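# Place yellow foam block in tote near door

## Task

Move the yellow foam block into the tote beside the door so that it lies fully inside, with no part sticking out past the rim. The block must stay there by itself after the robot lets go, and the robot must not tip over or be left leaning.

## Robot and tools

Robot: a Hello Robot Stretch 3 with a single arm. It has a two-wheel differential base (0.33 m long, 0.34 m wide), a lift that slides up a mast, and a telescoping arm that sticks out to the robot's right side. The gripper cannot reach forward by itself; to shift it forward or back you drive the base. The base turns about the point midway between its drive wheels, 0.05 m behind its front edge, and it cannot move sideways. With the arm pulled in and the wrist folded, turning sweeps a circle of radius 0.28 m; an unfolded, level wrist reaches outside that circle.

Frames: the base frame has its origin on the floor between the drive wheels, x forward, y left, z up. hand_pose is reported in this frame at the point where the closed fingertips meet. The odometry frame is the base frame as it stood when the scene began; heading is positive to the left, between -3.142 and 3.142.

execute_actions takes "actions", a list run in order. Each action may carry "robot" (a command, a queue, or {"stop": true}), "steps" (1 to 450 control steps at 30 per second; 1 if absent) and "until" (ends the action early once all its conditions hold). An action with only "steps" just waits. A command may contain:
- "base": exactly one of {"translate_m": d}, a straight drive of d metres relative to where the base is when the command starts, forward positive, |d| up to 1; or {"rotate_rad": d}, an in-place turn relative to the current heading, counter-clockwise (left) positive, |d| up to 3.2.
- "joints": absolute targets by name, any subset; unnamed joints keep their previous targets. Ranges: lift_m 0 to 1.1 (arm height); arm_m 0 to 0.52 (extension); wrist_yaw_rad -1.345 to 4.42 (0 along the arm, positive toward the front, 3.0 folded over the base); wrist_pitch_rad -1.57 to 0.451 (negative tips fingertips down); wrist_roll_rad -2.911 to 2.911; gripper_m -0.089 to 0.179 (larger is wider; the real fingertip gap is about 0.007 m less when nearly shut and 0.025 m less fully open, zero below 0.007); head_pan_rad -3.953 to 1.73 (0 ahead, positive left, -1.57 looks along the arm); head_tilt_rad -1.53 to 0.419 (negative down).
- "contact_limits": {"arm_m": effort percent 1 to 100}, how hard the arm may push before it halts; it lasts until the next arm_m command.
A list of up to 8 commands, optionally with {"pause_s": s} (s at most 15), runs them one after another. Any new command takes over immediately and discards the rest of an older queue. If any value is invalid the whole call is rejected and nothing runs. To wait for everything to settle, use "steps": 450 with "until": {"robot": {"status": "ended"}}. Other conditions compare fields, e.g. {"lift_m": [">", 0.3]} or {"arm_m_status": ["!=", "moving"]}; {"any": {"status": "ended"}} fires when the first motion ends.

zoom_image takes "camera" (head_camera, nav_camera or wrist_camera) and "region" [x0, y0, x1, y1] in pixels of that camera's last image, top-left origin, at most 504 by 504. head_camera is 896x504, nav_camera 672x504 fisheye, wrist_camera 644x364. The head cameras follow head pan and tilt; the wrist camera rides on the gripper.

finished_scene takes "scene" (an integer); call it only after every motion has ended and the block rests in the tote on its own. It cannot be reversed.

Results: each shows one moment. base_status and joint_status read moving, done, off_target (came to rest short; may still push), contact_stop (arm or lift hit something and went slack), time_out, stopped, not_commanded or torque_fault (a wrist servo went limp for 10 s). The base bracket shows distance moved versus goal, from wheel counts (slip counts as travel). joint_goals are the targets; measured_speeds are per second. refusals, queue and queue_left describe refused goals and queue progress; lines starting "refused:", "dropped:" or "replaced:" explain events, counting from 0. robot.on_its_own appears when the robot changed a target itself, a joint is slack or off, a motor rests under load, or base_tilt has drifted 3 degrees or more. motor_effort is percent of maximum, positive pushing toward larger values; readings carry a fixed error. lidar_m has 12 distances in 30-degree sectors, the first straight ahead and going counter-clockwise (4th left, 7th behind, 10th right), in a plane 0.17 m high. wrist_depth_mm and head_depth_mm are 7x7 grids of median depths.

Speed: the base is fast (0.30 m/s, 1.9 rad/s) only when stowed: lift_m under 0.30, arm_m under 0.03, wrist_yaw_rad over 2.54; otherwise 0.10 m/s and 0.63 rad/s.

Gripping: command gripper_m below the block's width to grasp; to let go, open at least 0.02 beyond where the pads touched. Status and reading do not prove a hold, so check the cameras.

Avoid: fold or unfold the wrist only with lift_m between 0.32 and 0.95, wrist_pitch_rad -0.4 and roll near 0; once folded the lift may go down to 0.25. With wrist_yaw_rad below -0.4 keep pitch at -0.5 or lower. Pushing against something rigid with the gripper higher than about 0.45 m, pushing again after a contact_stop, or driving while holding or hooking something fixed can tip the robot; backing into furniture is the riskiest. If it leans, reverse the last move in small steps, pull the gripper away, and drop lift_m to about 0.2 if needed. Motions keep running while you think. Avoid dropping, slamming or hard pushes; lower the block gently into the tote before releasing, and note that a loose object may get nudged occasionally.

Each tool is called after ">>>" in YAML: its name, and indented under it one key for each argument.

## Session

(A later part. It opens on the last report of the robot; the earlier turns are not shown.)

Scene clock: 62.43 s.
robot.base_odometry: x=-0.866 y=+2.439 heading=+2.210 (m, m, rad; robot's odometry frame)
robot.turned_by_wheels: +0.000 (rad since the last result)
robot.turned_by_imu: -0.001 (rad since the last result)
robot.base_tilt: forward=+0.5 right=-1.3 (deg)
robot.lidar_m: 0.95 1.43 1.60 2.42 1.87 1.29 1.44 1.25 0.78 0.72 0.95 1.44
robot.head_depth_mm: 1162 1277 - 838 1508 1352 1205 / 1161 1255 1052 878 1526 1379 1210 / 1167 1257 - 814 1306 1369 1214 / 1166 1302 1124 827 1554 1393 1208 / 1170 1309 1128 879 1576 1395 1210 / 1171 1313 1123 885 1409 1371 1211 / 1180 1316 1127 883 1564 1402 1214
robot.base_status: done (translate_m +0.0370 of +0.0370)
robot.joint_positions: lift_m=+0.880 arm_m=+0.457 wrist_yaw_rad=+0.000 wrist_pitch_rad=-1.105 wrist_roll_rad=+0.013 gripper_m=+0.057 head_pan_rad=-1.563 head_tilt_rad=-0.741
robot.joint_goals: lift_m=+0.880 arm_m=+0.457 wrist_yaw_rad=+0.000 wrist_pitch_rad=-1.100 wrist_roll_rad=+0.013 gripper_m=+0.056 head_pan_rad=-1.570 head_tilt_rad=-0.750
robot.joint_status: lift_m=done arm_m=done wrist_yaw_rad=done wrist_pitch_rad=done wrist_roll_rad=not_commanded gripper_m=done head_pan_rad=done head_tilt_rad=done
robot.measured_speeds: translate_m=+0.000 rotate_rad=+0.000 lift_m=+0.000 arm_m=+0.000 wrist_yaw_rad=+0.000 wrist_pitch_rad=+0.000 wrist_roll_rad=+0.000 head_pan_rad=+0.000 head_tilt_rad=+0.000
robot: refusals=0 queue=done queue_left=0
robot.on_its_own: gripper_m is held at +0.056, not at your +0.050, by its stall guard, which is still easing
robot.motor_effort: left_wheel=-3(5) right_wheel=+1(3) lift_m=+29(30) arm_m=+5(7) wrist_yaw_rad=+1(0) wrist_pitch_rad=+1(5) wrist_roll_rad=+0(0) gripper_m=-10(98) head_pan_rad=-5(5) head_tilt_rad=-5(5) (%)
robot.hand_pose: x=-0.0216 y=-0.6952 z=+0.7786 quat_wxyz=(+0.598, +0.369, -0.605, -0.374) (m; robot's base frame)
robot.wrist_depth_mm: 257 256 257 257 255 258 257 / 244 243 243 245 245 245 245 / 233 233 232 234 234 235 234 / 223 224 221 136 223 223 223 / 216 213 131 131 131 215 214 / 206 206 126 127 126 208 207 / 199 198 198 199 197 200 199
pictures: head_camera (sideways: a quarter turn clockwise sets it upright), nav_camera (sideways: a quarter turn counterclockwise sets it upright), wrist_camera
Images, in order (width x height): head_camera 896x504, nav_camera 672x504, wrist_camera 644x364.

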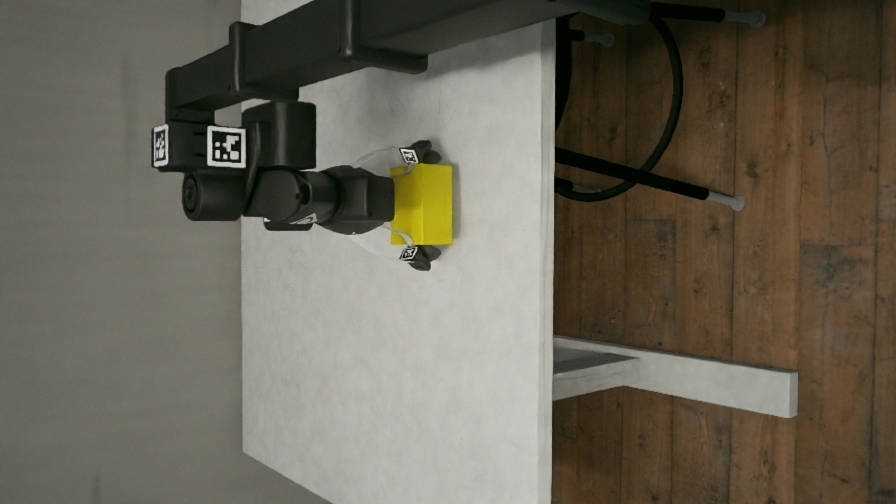

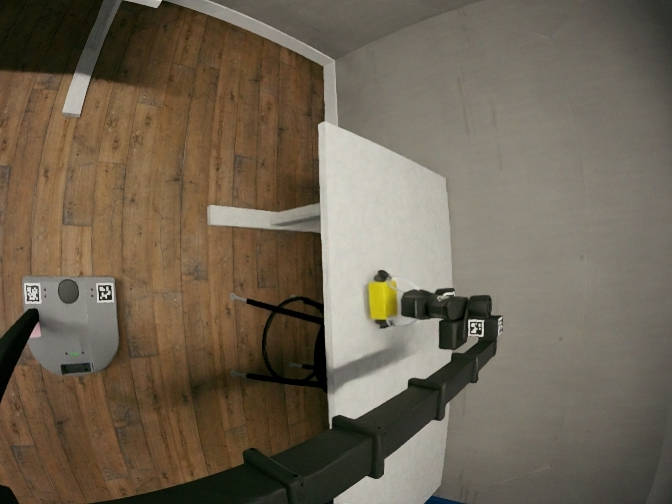

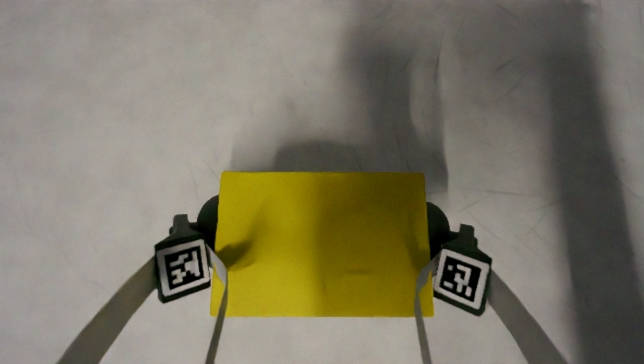

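>>> execute_actions:
  actions:
    - {"robot":[{"joints":{"arm_m":0.0,"gripper_m":0.058,"head_pan_rad":0,"head_tilt_rad":-0.9}},{"joints":{"wrist_pitch_rad":-0.4,"wrist_yaw_rad":2.65,"lift_m":0.29},"base":{"rotate_rad":2.09}}],"steps":450,"until":{"robot":{"status":"ended"}}}

Scene clock: 73.43 s.
robot.base_odometry: x=-0.866 y=+2.439 heading=-1.984 (m, m, rad; robot's odometry frame)
robot.turned_by_wheels: +2.090 (rad since the last result)
robot.turned_by_imu: +2.079 (rad since the last result)
robot.base_tilt: forward=+0.4 right=-1.6 (deg)
robot.lidar_m: 1.86 1.29 1.39 1.25 1.07 0.72 0.94 1.43 0.95 1.43 1.60 2.43
robot.head_depth_mm: 2192 2414 2011 1699 1456 1288 1146 / 2332 2472 2013 1685 1468 1291 1149 / 2435 2499 2045 1700 1465 1285 1148 / 2573 2515 2023 1701 1471 1302 1155 / 2776 2463 2048 1719 1478 1295 1154 / 1717 1999 1966 1711 1467 1301 1151 / 1782 2088 1929 1710 1478 1297 1154
robot.base_status: done (rotate_rad +2.0898 of +2.0900)
robot.joint_positions: lift_m=+0.290 arm_m=+0.000 wrist_yaw_rad=+2.648 wrist_pitch_rad=-0.424 wrist_roll_rad=+0.013 gripper_m=+0.059 head_pan_rad=-0.007 head_tilt_rad=-0.889
robot.joint_goals: lift_m=+0.290 arm_m=+0.000 wrist_yaw_rad=+2.650 wrist_pitch_rad=-0.400 wrist_roll_rad=+0.013 gripper_m=+0.058 head_pan_rad=+0.000 head_tilt_rad=-0.900
robot.joint_status: lift_m=done arm_m=done wrist_yaw_rad=done wrist_pitch_rad=done wrist_roll_rad=not_commanded gripper_m=done head_pan_rad=done head_tilt_rad=done
robot.measured_speeds: translate_m=+0.000 rotate_rad=+0.000 lift_m=+0.000 arm_m=+0.000 wrist_yaw_rad=+0.000 wrist_pitch_rad=+0.000 wrist_roll_rad=+0.000 head_pan_rad=+0.000 head_tilt_rad=+0.000
robot: refusals=0 queue=done queue_left=0
robot.motor_effort: left_wheel=-5(10) right_wheel=+1(5) lift_m=+17(31) arm_m=-5(4) wrist_yaw_rad=+2(3) wrist_pitch_rad=+8(9) wrist_roll_rad=+0(0) gripper_m=-19(19) head_pan_rad=+5(65) head_tilt_rad=-6(23) (%)
robot.hand_pose: x=+0.0848 y=+0.0516 z=+0.3017 quat_wxyz=(+0.313, +0.711, -0.027, +0.629) (m; robot's base frame)
robot.wrist_depth_mm: - - - - - - - / - - - - - - - / 859 860 865 897 876 917 921 / 676 668 642 136 674 708 704 / - 550 131 131 132 574 575 / - - 126 126 126 501 487 / - - - 413 408 418 425
pictures: head_camera (sideways: a quarter turn clockwise sets it upright), nav_camera (sideways: a quarter turn counterclockwise sets it upright), wrist_camera
Images, in order (width x height): head_camera 896x504, nav_camera 672x504, wrist_camera 644x364.

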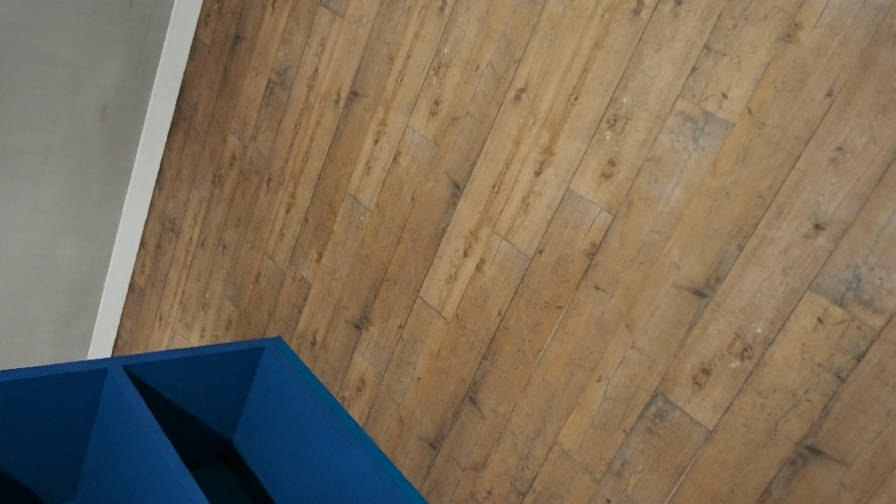

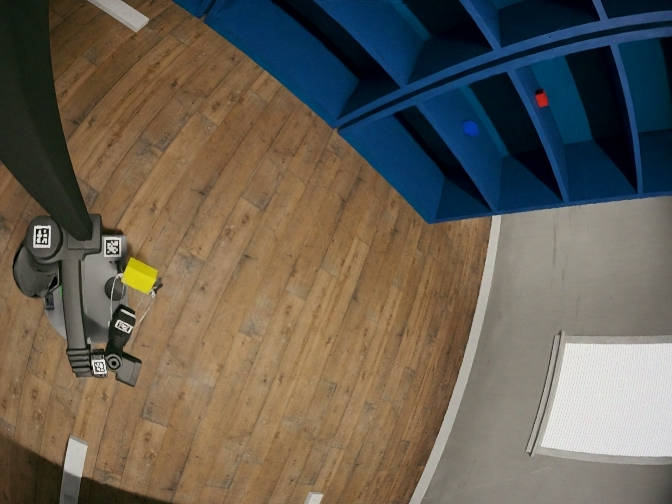

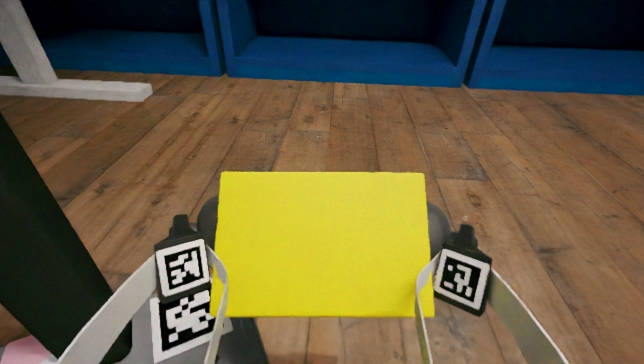

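>>> execute_actions:
  actions:
    - {"robot":[{"base":{"rotate_rad":-0.04}},{"base":{"translate_m":1.0}},{"base":{"translate_m":1.0}}],"steps":450,"until":{"robot":{"translate_m":[">",0.85]}}}
    - {"robot":{"base":{"translate_m":1.0}},"steps":450,"until":{"robot":{"translate_m":[">",0.7],"translate_m_goal":["=",1.0]}}}
    - {"robot":[{"base":{"translate_m":0.55}},{"base":{"rotate_rad":1.12}}],"steps":450,"until":{"robot":{"status":"ended"}}}

Scene clock: 85.40 s.
robot.base_odometry: x=-1.790 y=+0.540 heading=-0.904 (m, m, rad; robot's odometry frame)
robot.turned_by_wheels: +1.080 (rad since the last result)
robot.turned_by_imu: +1.072 (rad since the last result)
robot.base_tilt: forward=+0.3 right=-1.7 (deg)
robot.lidar_m: 2.40 0.58 0.47 1.32 2.64 2.01 1.87 0.74 0.56 0.54 0.57 0.80
robot.head_depth_mm: 2089 2107 1946 1692 1461 1286 1150 / 2193 2399 2033 1691 1469 1299 1148 / 2185 2415 1989 1707 1472 1292 1150 / 2193 2434 2029 1707 1464 1295 1154 / 2215 2440 2029 1704 1469 1289 1152 / 2227 2433 2048 1702 1479 1293 1156 / 2226 2464 2015 1713 1290 1223 1139
robot.base_status: done (rotate_rad +1.1198 of +1.1200)
robot.joint_positions: lift_m=+0.290 arm_m=+0.000 wrist_yaw_rad=+2.648 wrist_pitch_rad=-0.423 wrist_roll_rad=+0.013 gripper_m=+0.059 head_pan_rad=-0.007 head_tilt_rad=-0.890
robot.joint_goals: lift_m=+0.290 arm_m=+0.000 wrist_yaw_rad=+2.650 wrist_pitch_rad=-0.400 wrist_roll_rad=+0.013 gripper_m=+0.058 head_pan_rad=+0.000 head_tilt_rad=-0.900
robot.joint_status: lift_m=done arm_m=done wrist_yaw_rad=done wrist_pitch_rad=done wrist_roll_rad=not_commanded gripper_m=done head_pan_rad=done head_tilt_rad=done
robot.measured_speeds: translate_m=+0.000 rotate_rad=+0.000 lift_m=+0.000 arm_m=+0.000 wrist_yaw_rad=+0.000 wrist_pitch_rad=+0.000 wrist_roll_rad=+0.000 head_pan_rad=+0.000 head_tilt_rad=+0.000
robot: refusals=0 queue=done queue_left=0
robot.motor_effort: left_wheel=-5(12) right_wheel=+2(7) lift_m=+18(17) arm_m=-4(4) wrist_yaw_rad=+2(3) wrist_pitch_rad=+8(8) wrist_roll_rad=+0(0) gripper_m=-20(19) head_pan_rad=+5(5) head_tilt_rad=-6(6) (%)
robot.hand_pose: x=+0.0847 y=+0.0517 z=+0.3018 quat_wxyz=(+0.313, +0.711, -0.027, +0.630) (m; robot's base frame)
robot.wrist_depth_mm: - - - 472 527 614 - / - - - 522 581 - - / 839 840 854 577 658 854 918 / 680 677 651 136 670 703 710 / - 549 131 131 132 581 574 / - - 127 127 126 499 489 / - - - 412 408 421 427
pictures: head_camera (sideways: a quarter turn clockwise sets it upright), nav_camera (sideways: a quarter turn counterclockwise sets it upright), wrist_camera
Images, in order (width x height): head_camera 896x504, nav_camera 672x504, wrist_camera 644x364.

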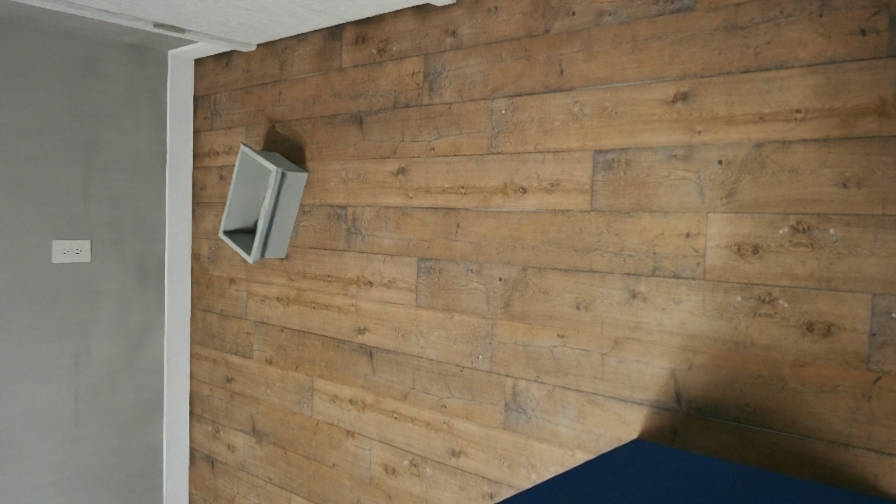

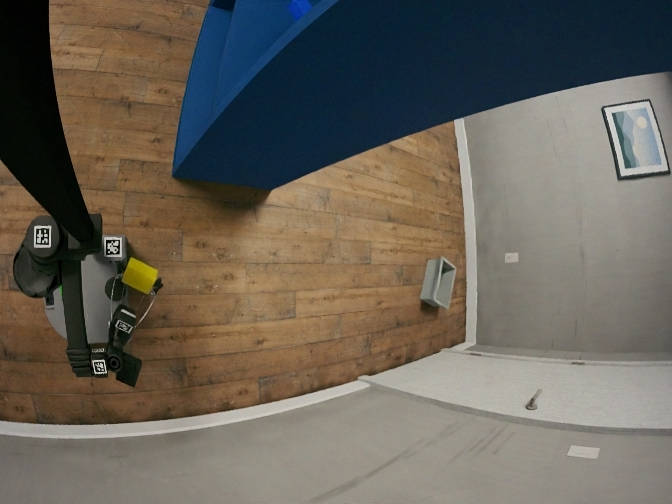

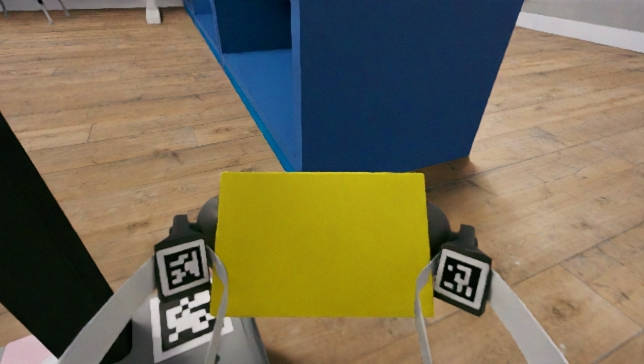

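>>> execute_actions:
  actions:
    - {"robot":{"base":{"translate_m":1.0}},"steps":450,"until":{"robot":{"translate_m":[">",0.7]}}}
    - {"robot":[{"base":{"translate_m":0.6},"joints":{"head_pan_rad":-1.4,"head_tilt_rad":-1.1}},{"base":{"rotate_rad":1.3}},{"joints":{"lift_m":0.36}},{"joints":{"wrist_yaw_rad":0.6,"lift_m":0.4}},{"joints":{"wrist_pitch_rad":-1.1,"arm_m":0.2}}],"steps":450,"until":{"robot":{"status":"ended"}}}

Scene clock: 100.30 s.
robot.base_odometry: x=-0.986 y=-0.482 heading=+0.396 (m, m, rad; robot's odometry frame)
robot.turned_by_wheels: +1.300 (rad since the last result)
robot.turned_by_imu: +1.290 (rad since the last result)
robot.base_tilt: forward=+0.5 right=-1.5 (deg)
robot.lidar_m: 2.34 1.22 0.74 0.80 1.13 0.68 0.57 0.58 0.68 1.10 1.10 1.30
robot.head_depth_mm: 1093 1312 1551 1458 1325 1208 1113 / 1091 1298 1555 1470 - 1214 - / 1091 1293 1554 1464 1277 1212 - / 1083 1301 1565 1474 1306 1204 1128 / 1086 1293 1556 1470 1326 1219 1126 / 1079 1288 1569 1461 1331 1220 1120 / 1072 1286 1571 1474 1345 1226 1125
robot.base_status: done (rotate_rad +1.2998 of +1.3000)
robot.joint_positions: lift_m=+0.400 arm_m=+0.200 wrist_yaw_rad=+0.601 wrist_pitch_rad=-1.105 wrist_roll_rad=+0.013 gripper_m=+0.059 head_pan_rad=-1.394 head_tilt_rad=-1.087
robot.joint_goals: lift_m=+0.400 arm_m=+0.200 wrist_yaw_rad=+0.600 wrist_pitch_rad=-1.100 wrist_roll_rad=+0.013 gripper_m=+0.058 head_pan_rad=-1.400 head_tilt_rad=-1.100
robot.joint_status: lift_m=done arm_m=done wrist_yaw_rad=done wrist_pitch_rad=done wrist_roll_rad=not_commanded gripper_m=done head_pan_rad=done head_tilt_rad=done
robot.measured_speeds: translate_m=+0.000 rotate_rad=+0.000 lift_m=+0.000 arm_m=+0.000 wrist_yaw_rad=+0.000 wrist_pitch_rad=+0.000 wrist_roll_rad=+0.000 head_pan_rad=+0.000 head_tilt_rad=+0.000
robot: refusals=0 queue=done queue_left=0
robot.motor_effort: left_wheel=-5(14) right_wheel=+1(6) lift_m=+29(31) arm_m=+5(6) wrist_yaw_rad=+0(5) wrist_pitch_rad=+2(9) wrist_roll_rad=+0(0) gripper_m=-19(19) head_pan_rad=-4(66) head_tilt_rad=-7(26) (%)
robot.hand_pose: x=+0.0313 y=-0.4219 z=+0.2986 quat_wxyz=(+0.682, +0.531, -0.469, -0.180) (m; robot's base frame)
robot.wrist_depth_mm: 533 544 536 544 535 534 539 / 517 510 511 445 433 508 510 / 485 488 486 485 443 487 490 / 466 466 456 136 453 409 471 / 449 448 131 131 132 450 453 / 428 428 126 126 126 439 435 / 412 411 414 413 412 417 419
pictures: head_camera (sideways: a quarter turn clockwise sets it upright), nav_camera (sideways: a quarter turn counterclockwise sets it upright), wrist_camera
Images, in order (width x height): head_camera 896x504, nav_camera 672x504, wrist_camera 644x364.

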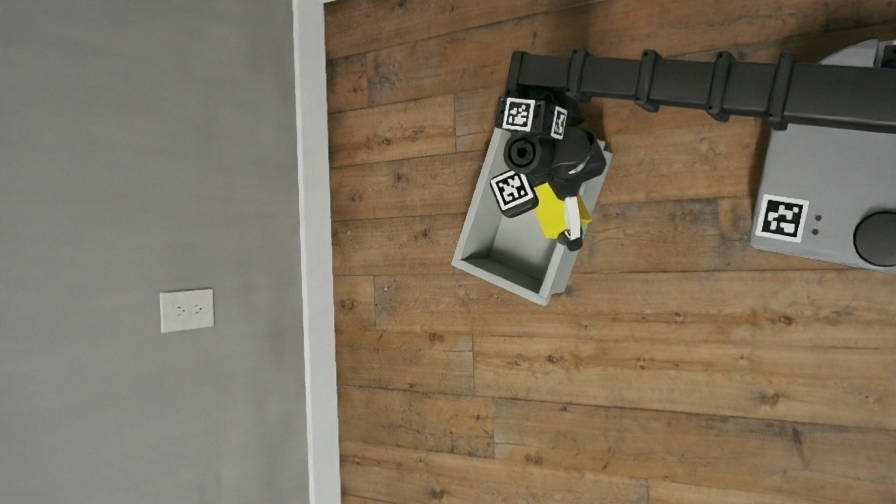

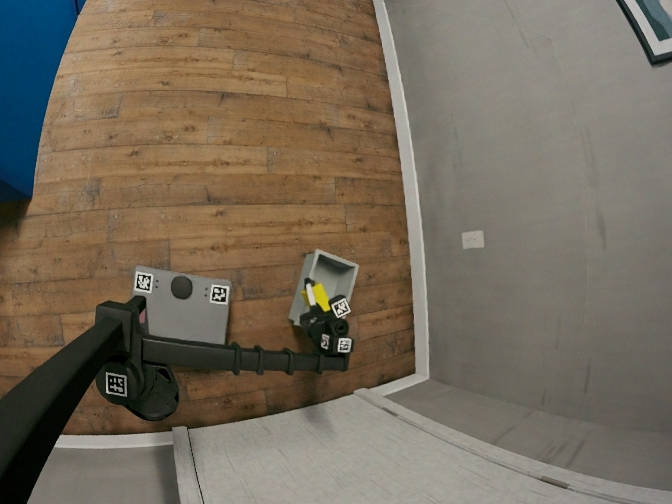

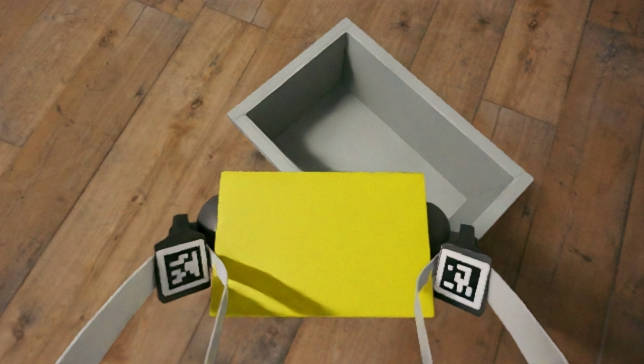

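>>> execute_actions:
  actions:
    - {"robot":{"base":{"translate_m":0.07},"joints":{"wrist_yaw_rad":-0.15,"wrist_pitch_rad":-1.3,"arm_m":0.36,"lift_m":0.33}},"steps":450,"until":{"robot":{"status":"ended"}}}

Scene clock: 105.90 s.
robot.base_odometry: x=-0.921 y=-0.455 heading=+0.396 (m, m, rad; robot's odometry frame)
robot.turned_by_wheels: +0.000 (rad since the last result)
robot.turned_by_imu: -0.001 (rad since the last result)
robot.base_tilt: forward=+0.5 right=-1.4 (deg)
robot.lidar_m: 2.31 1.24 0.75 0.73 1.26 0.75 0.64 0.65 0.76 1.08 1.08 1.28
robot.head_depth_mm: 1076 1287 1545 1460 1328 1199 1123 / 1076 1286 1555 1512 1325 1230 - / 1077 1285 1563 1483 1284 1212 - / 1074 1278 1554 1465 1313 1223 1129 / 1065 1280 1552 1472 1328 1220 1120 / 1072 1277 1547 1470 1342 1220 1119 / 1063 1259 1547 1474 1338 1223 1122
robot.base_status: done (translate_m +0.0700 of +0.0700)
robot.joint_positions: lift_m=+0.330 arm_m=+0.360 wrist_yaw_rad=-0.148 wrist_pitch_rad=-1.301 wrist_roll_rad=+0.013 gripper_m=+0.059 head_pan_rad=-1.394 head_tilt_rad=-1.087
robot.joint_goals: lift_m=+0.330 arm_m=+0.360 wrist_yaw_rad=-0.150 wrist_pitch_rad=-1.300 wrist_roll_rad=+0.013 gripper_m=+0.058 head_pan_rad=-1.400 head_tilt_rad=-1.100
robot.joint_status: lift_m=done arm_m=done wrist_yaw_rad=done wrist_pitch_rad=done wrist_roll_rad=not_commanded gripper_m=done head_pan_rad=done head_tilt_rad=done
robot.measured_speeds: translate_m=+0.000 rotate_rad=+0.000 lift_m=+0.000 arm_m=+0.000 wrist_yaw_rad=+0.000 wrist_pitch_rad=+0.000 wrist_roll_rad=+0.000 head_pan_rad=+0.000 head_tilt_rad=+0.000
robot: refusals=0 queue=done queue_left=0
robot.motor_effort: left_wheel=-5(7) right_wheel=+2(5) lift_m=+17(30) arm_m=+5(5) wrist_yaw_rad=-1(6) wrist_pitch_rad=+0(1) wrist_roll_rad=+0(0) gripper_m=-20(20) head_pan_rad=-5(5) head_tilt_rad=-8(8) (%)
robot.hand_pose: x=-0.0283 y=-0.5492 z=+0.2156 quat_wxyz=(+0.526, +0.382, -0.596, -0.472) (m; robot's base frame)
robot.wrist_depth_mm: 382 388 379 382 384 383 385 / 380 379 378 382 377 381 381 / 374 297 327 305 283 375 378 / 374 303 332 136 321 370 370 / 367 307 131 131 131 364 368 / 368 366 126 126 127 362 363 / 363 361 258 262 247 261 363
pictures: head_camera (sideways: a quarter turn clockwise sets it upright), nav_camera (sideways: a quarter turn counterclockwise sets it upright), wrist_camera
Images, in order (width x height): head_camera 896x504, nav_camera 672x504, wrist_camera 644x364.

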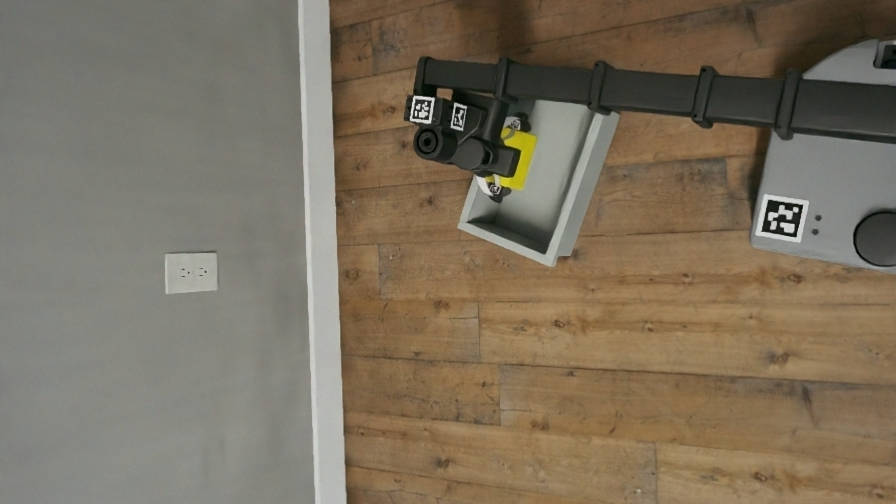

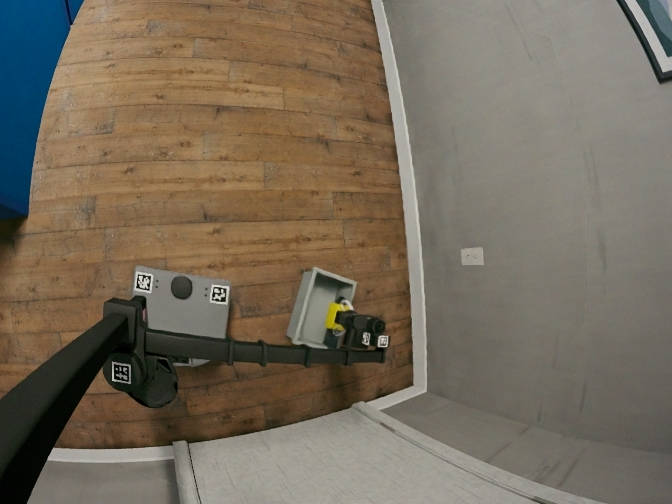

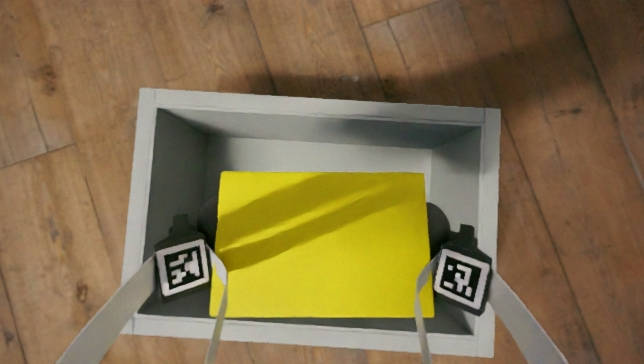

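>>> execute_actions:
  actions:
    - {"robot":{"joints":{"wrist_yaw_rad":-0.2,"lift_m":0.18,"arm_m":0.355}},"steps":450,"until":{"robot":{"status":"ended"}}}

Scene clock: 108.17 s.
robot.base_odometry: x=-0.921 y=-0.455 heading=+0.396 (m, m, rad; robot's odometry frame)
robot.turned_by_wheels: +0.000 (rad since the last result)
robot.turned_by_imu: -0.001 (rad since the last result)
robot.base_tilt: forward=+0.4 right=-1.4 (deg)
robot.lidar_m: 2.30 1.25 0.74 0.73 1.26 0.75 0.64 0.65 0.76 1.08 1.08 1.28
robot.head_depth_mm: 1078 1291 1534 1462 1320 1205 1121 / 1075 1283 1552 1494 1288 1216 - / 1076 1287 1562 1459 1290 1216 - / 1070 1290 1557 1470 1311 1219 1128 / 1066 1282 1558 1468 1322 1215 1124 / 1063 1270 1550 1484 1342 1218 1116 / 1063 1260 1542 1481 1341 1215 1130
robot.base_status: done (translate_m +0.0700 of +0.0700)
robot.joint_positions: lift_m=+0.180 arm_m=+0.355 wrist_yaw_rad=-0.197 wrist_pitch_rad=-1.301 wrist_roll_rad=+0.013 gripper_m=+0.059 head_pan_rad=-1.394 head_tilt_rad=-1.087
robot.joint_goals: lift_m=+0.180 arm_m=+0.355 wrist_yaw_rad=-0.200 wrist_pitch_rad=-1.300 wrist_roll_rad=+0.013 gripper_m=+0.058 head_pan_rad=-1.400 head_tilt_rad=-1.100
robot.joint_status: lift_m=done arm_m=done wrist_yaw_rad=done wrist_pitch_rad=done wrist_roll_rad=not_commanded gripper_m=done head_pan_rad=done head_tilt_rad=done
robot.measured_speeds: translate_m=+0.000 rotate_rad=+0.000 lift_m=+0.000 arm_m=+0.000 wrist_yaw_rad=+0.000 wrist_pitch_rad=+0.000 wrist_roll_rad=+0.000 head_pan_rad=+0.000 head_tilt_rad=+0.000
robot: refusals=0 queue=done queue_left=0
robot.motor_effort: left_wheel=-5(5) right_wheel=+1(1) lift_m=+17(17) arm_m=-4(6) wrist_yaw_rad=-1(3) wrist_pitch_rad=+0(0) wrist_roll_rad=+0(0) gripper_m=-19(19) head_pan_rad=-4(4) head_tilt_rad=-7(8) (%)
robot.hand_pose: x=-0.0304 y=-0.5444 z=+0.0656 quat_wxyz=(+0.514, +0.368, -0.605, -0.484) (m; robot's base frame)
robot.wrist_depth_mm: 134 133 131 131 130 130 129 / 173 190 189 187 184 183 141 / 177 224 224 224 223 211 140 / 178 222 222 137 221 209 140 / 178 220 131 131 131 209 140 / 179 216 126 127 127 183 139 / 175 214 214 214 204 206 139
pictures: head_camera (sideways: a quarter turn clockwise sets it upright), nav_camera (sideways: a quarter turn counterclockwise sets it upright), wrist_camera
Images, in order (width x height): head_camera 896x504, nav_camera 672x504, wrist_camera 644x364.

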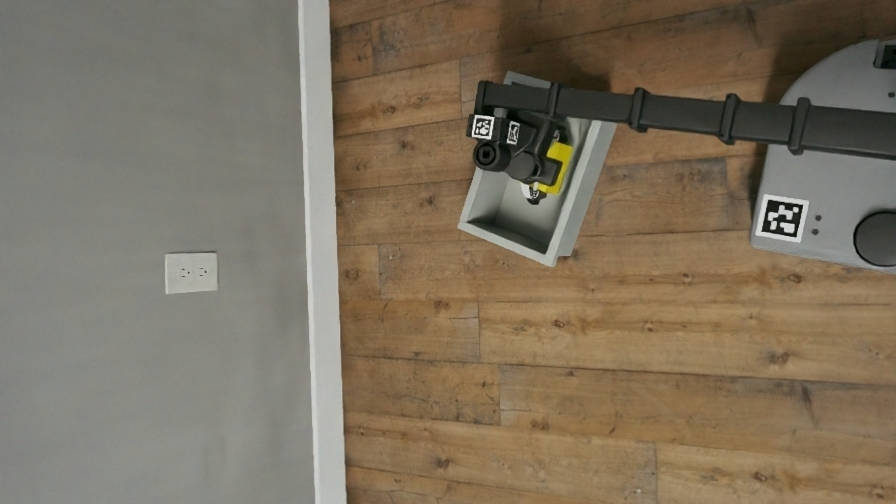

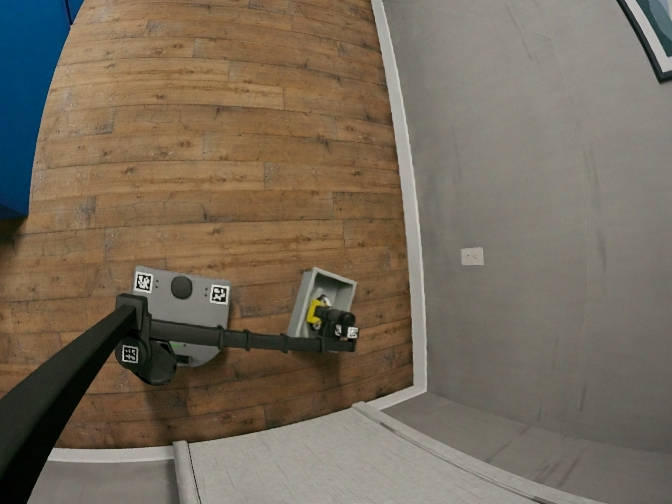

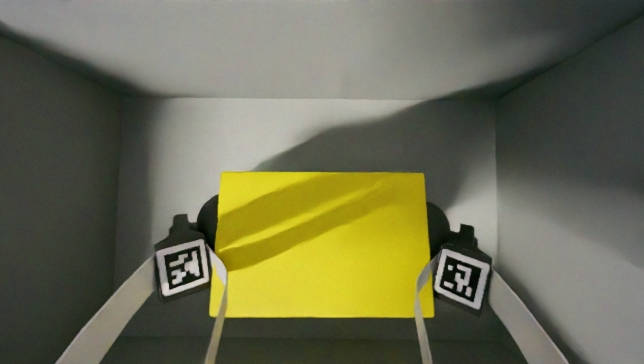

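>>> execute_actions:
  actions:
    - {"robot":[{"joints":{"lift_m":0.147}},{"joints":{"gripper_m":0.135}},{"joints":{"lift_m":0.31}}],"steps":450,"until":{"robot":{"status":"ended"}}}

Scene clock: 112.77 s.
robot.base_odometry: x=-0.921 y=-0.455 heading=+0.396 (m, m, rad; robot's odometry frame)
robot.turned_by_wheels: +0.000 (rad since the last result)
robot.turned_by_imu: -0.001 (rad since the last result)
robot.base_tilt: forward=+0.3 right=-1.5 (deg)
robot.lidar_m: 2.30 1.25 0.75 0.73 1.26 0.75 0.64 0.64 0.76 1.08 1.08 1.28
robot.head_depth_mm: 1084 1294 1543 1459 1315 1212 1125 / 1075 1288 1534 1498 1336 1214 - / 1080 1285 1556 1497 1284 1213 - / 1069 1277 1551 1471 1314 1228 1126 / 1065 1270 1561 1469 1324 1216 1118 / 1064 1272 1558 1480 1330 1218 1111 / 1056 1265 1527 1481 1331 1224 1120
robot.base_status: done (translate_m +0.0700 of +0.0700)
robot.joint_positions: lift_m=+0.310 arm_m=+0.355 wrist_yaw_rad=-0.197 wrist_pitch_rad=-1.301 wrist_roll_rad=+0.013 gripper_m=+0.135 head_pan_rad=-1.394 head_tilt_rad=-1.087
robot.joint_goals: lift_m=+0.310 arm_m=+0.355 wrist_yaw_rad=-0.200 wrist_pitch_rad=-1.300 wrist_roll_rad=+0.013 gripper_m=+0.135 head_pan_rad=-1.400 head_tilt_rad=-1.100
robot.joint_status: lift_m=done arm_m=done wrist_yaw_rad=done wrist_pitch_rad=done wrist_roll_rad=not_commanded gripper_m=done head_pan_rad=done head_tilt_rad=done
robot.measured_speeds: translate_m=+0.000 rotate_rad=+0.000 lift_m=+0.000 arm_m=+0.000 wrist_yaw_rad=+0.000 wrist_pitch_rad=+0.000 wrist_roll_rad=+0.000 head_pan_rad=+0.000 head_tilt_rad=+0.000
robot: refusals=0 queue=done queue_left=0
robot.motor_effort: left_wheel=-5(5) right_wheel=+1(1) lift_m=+29(29) arm_m=-5(4) wrist_yaw_rad=-2(2) wrist_pitch_rad=+0(0) wrist_roll_rad=+0(0) gripper_m=+1(82) head_pan_rad=-5(5) head_tilt_rad=-7(8) (%)
robot.hand_pose: x=-0.0304 y=-0.5444 z=+0.1950 quat_wxyz=(+0.514, +0.368, -0.605, -0.484) (m; robot's base frame)
robot.wrist_depth_mm: 366 368 364 364 363 360 361 / 361 360 360 357 360 358 363 / 352 264 328 321 316 267 357 / 350 263 347 349 350 267 350 / 352 232 347 303 347 352 345 / 349 282 342 344 325 - 346 / 346 232 233 234 237 259 344
pictures: head_camera (sideways: a quarter turn clockwise sets it upright), nav_camera (sideways: a quarter turn counterclockwise sets it upright), wrist_camera
Images, in order (width x height): head_camera 896x504, nav_camera 672x504, wrist_camera 644x364.

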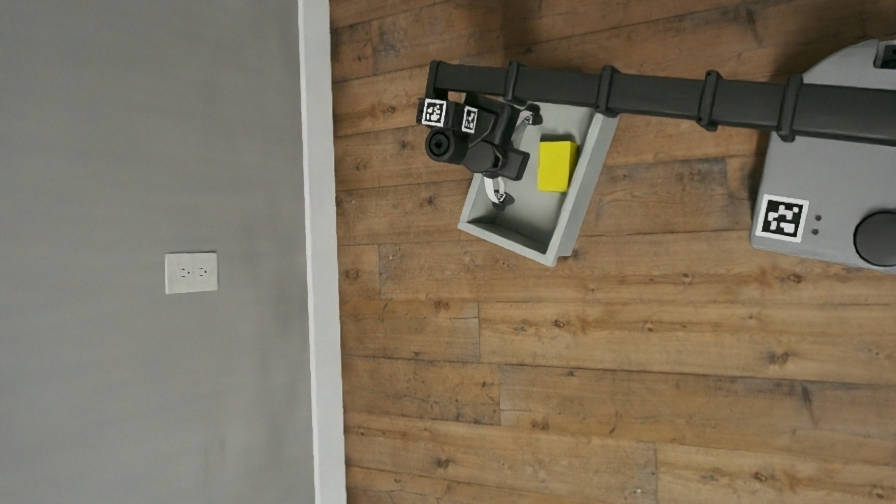

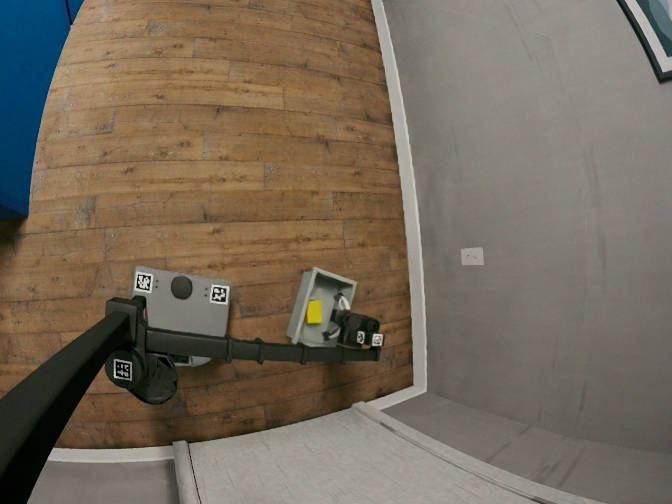

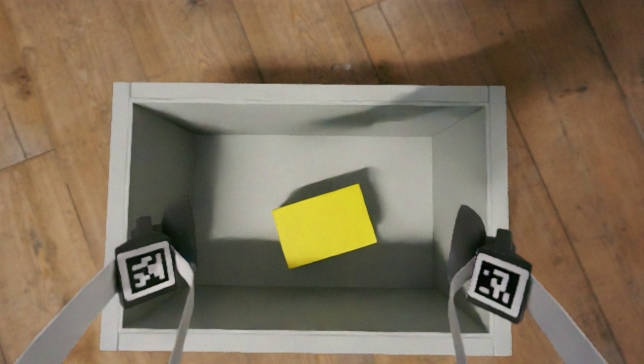

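>>> finished_scene:
  scene: 1

The scene is finished: the task was done.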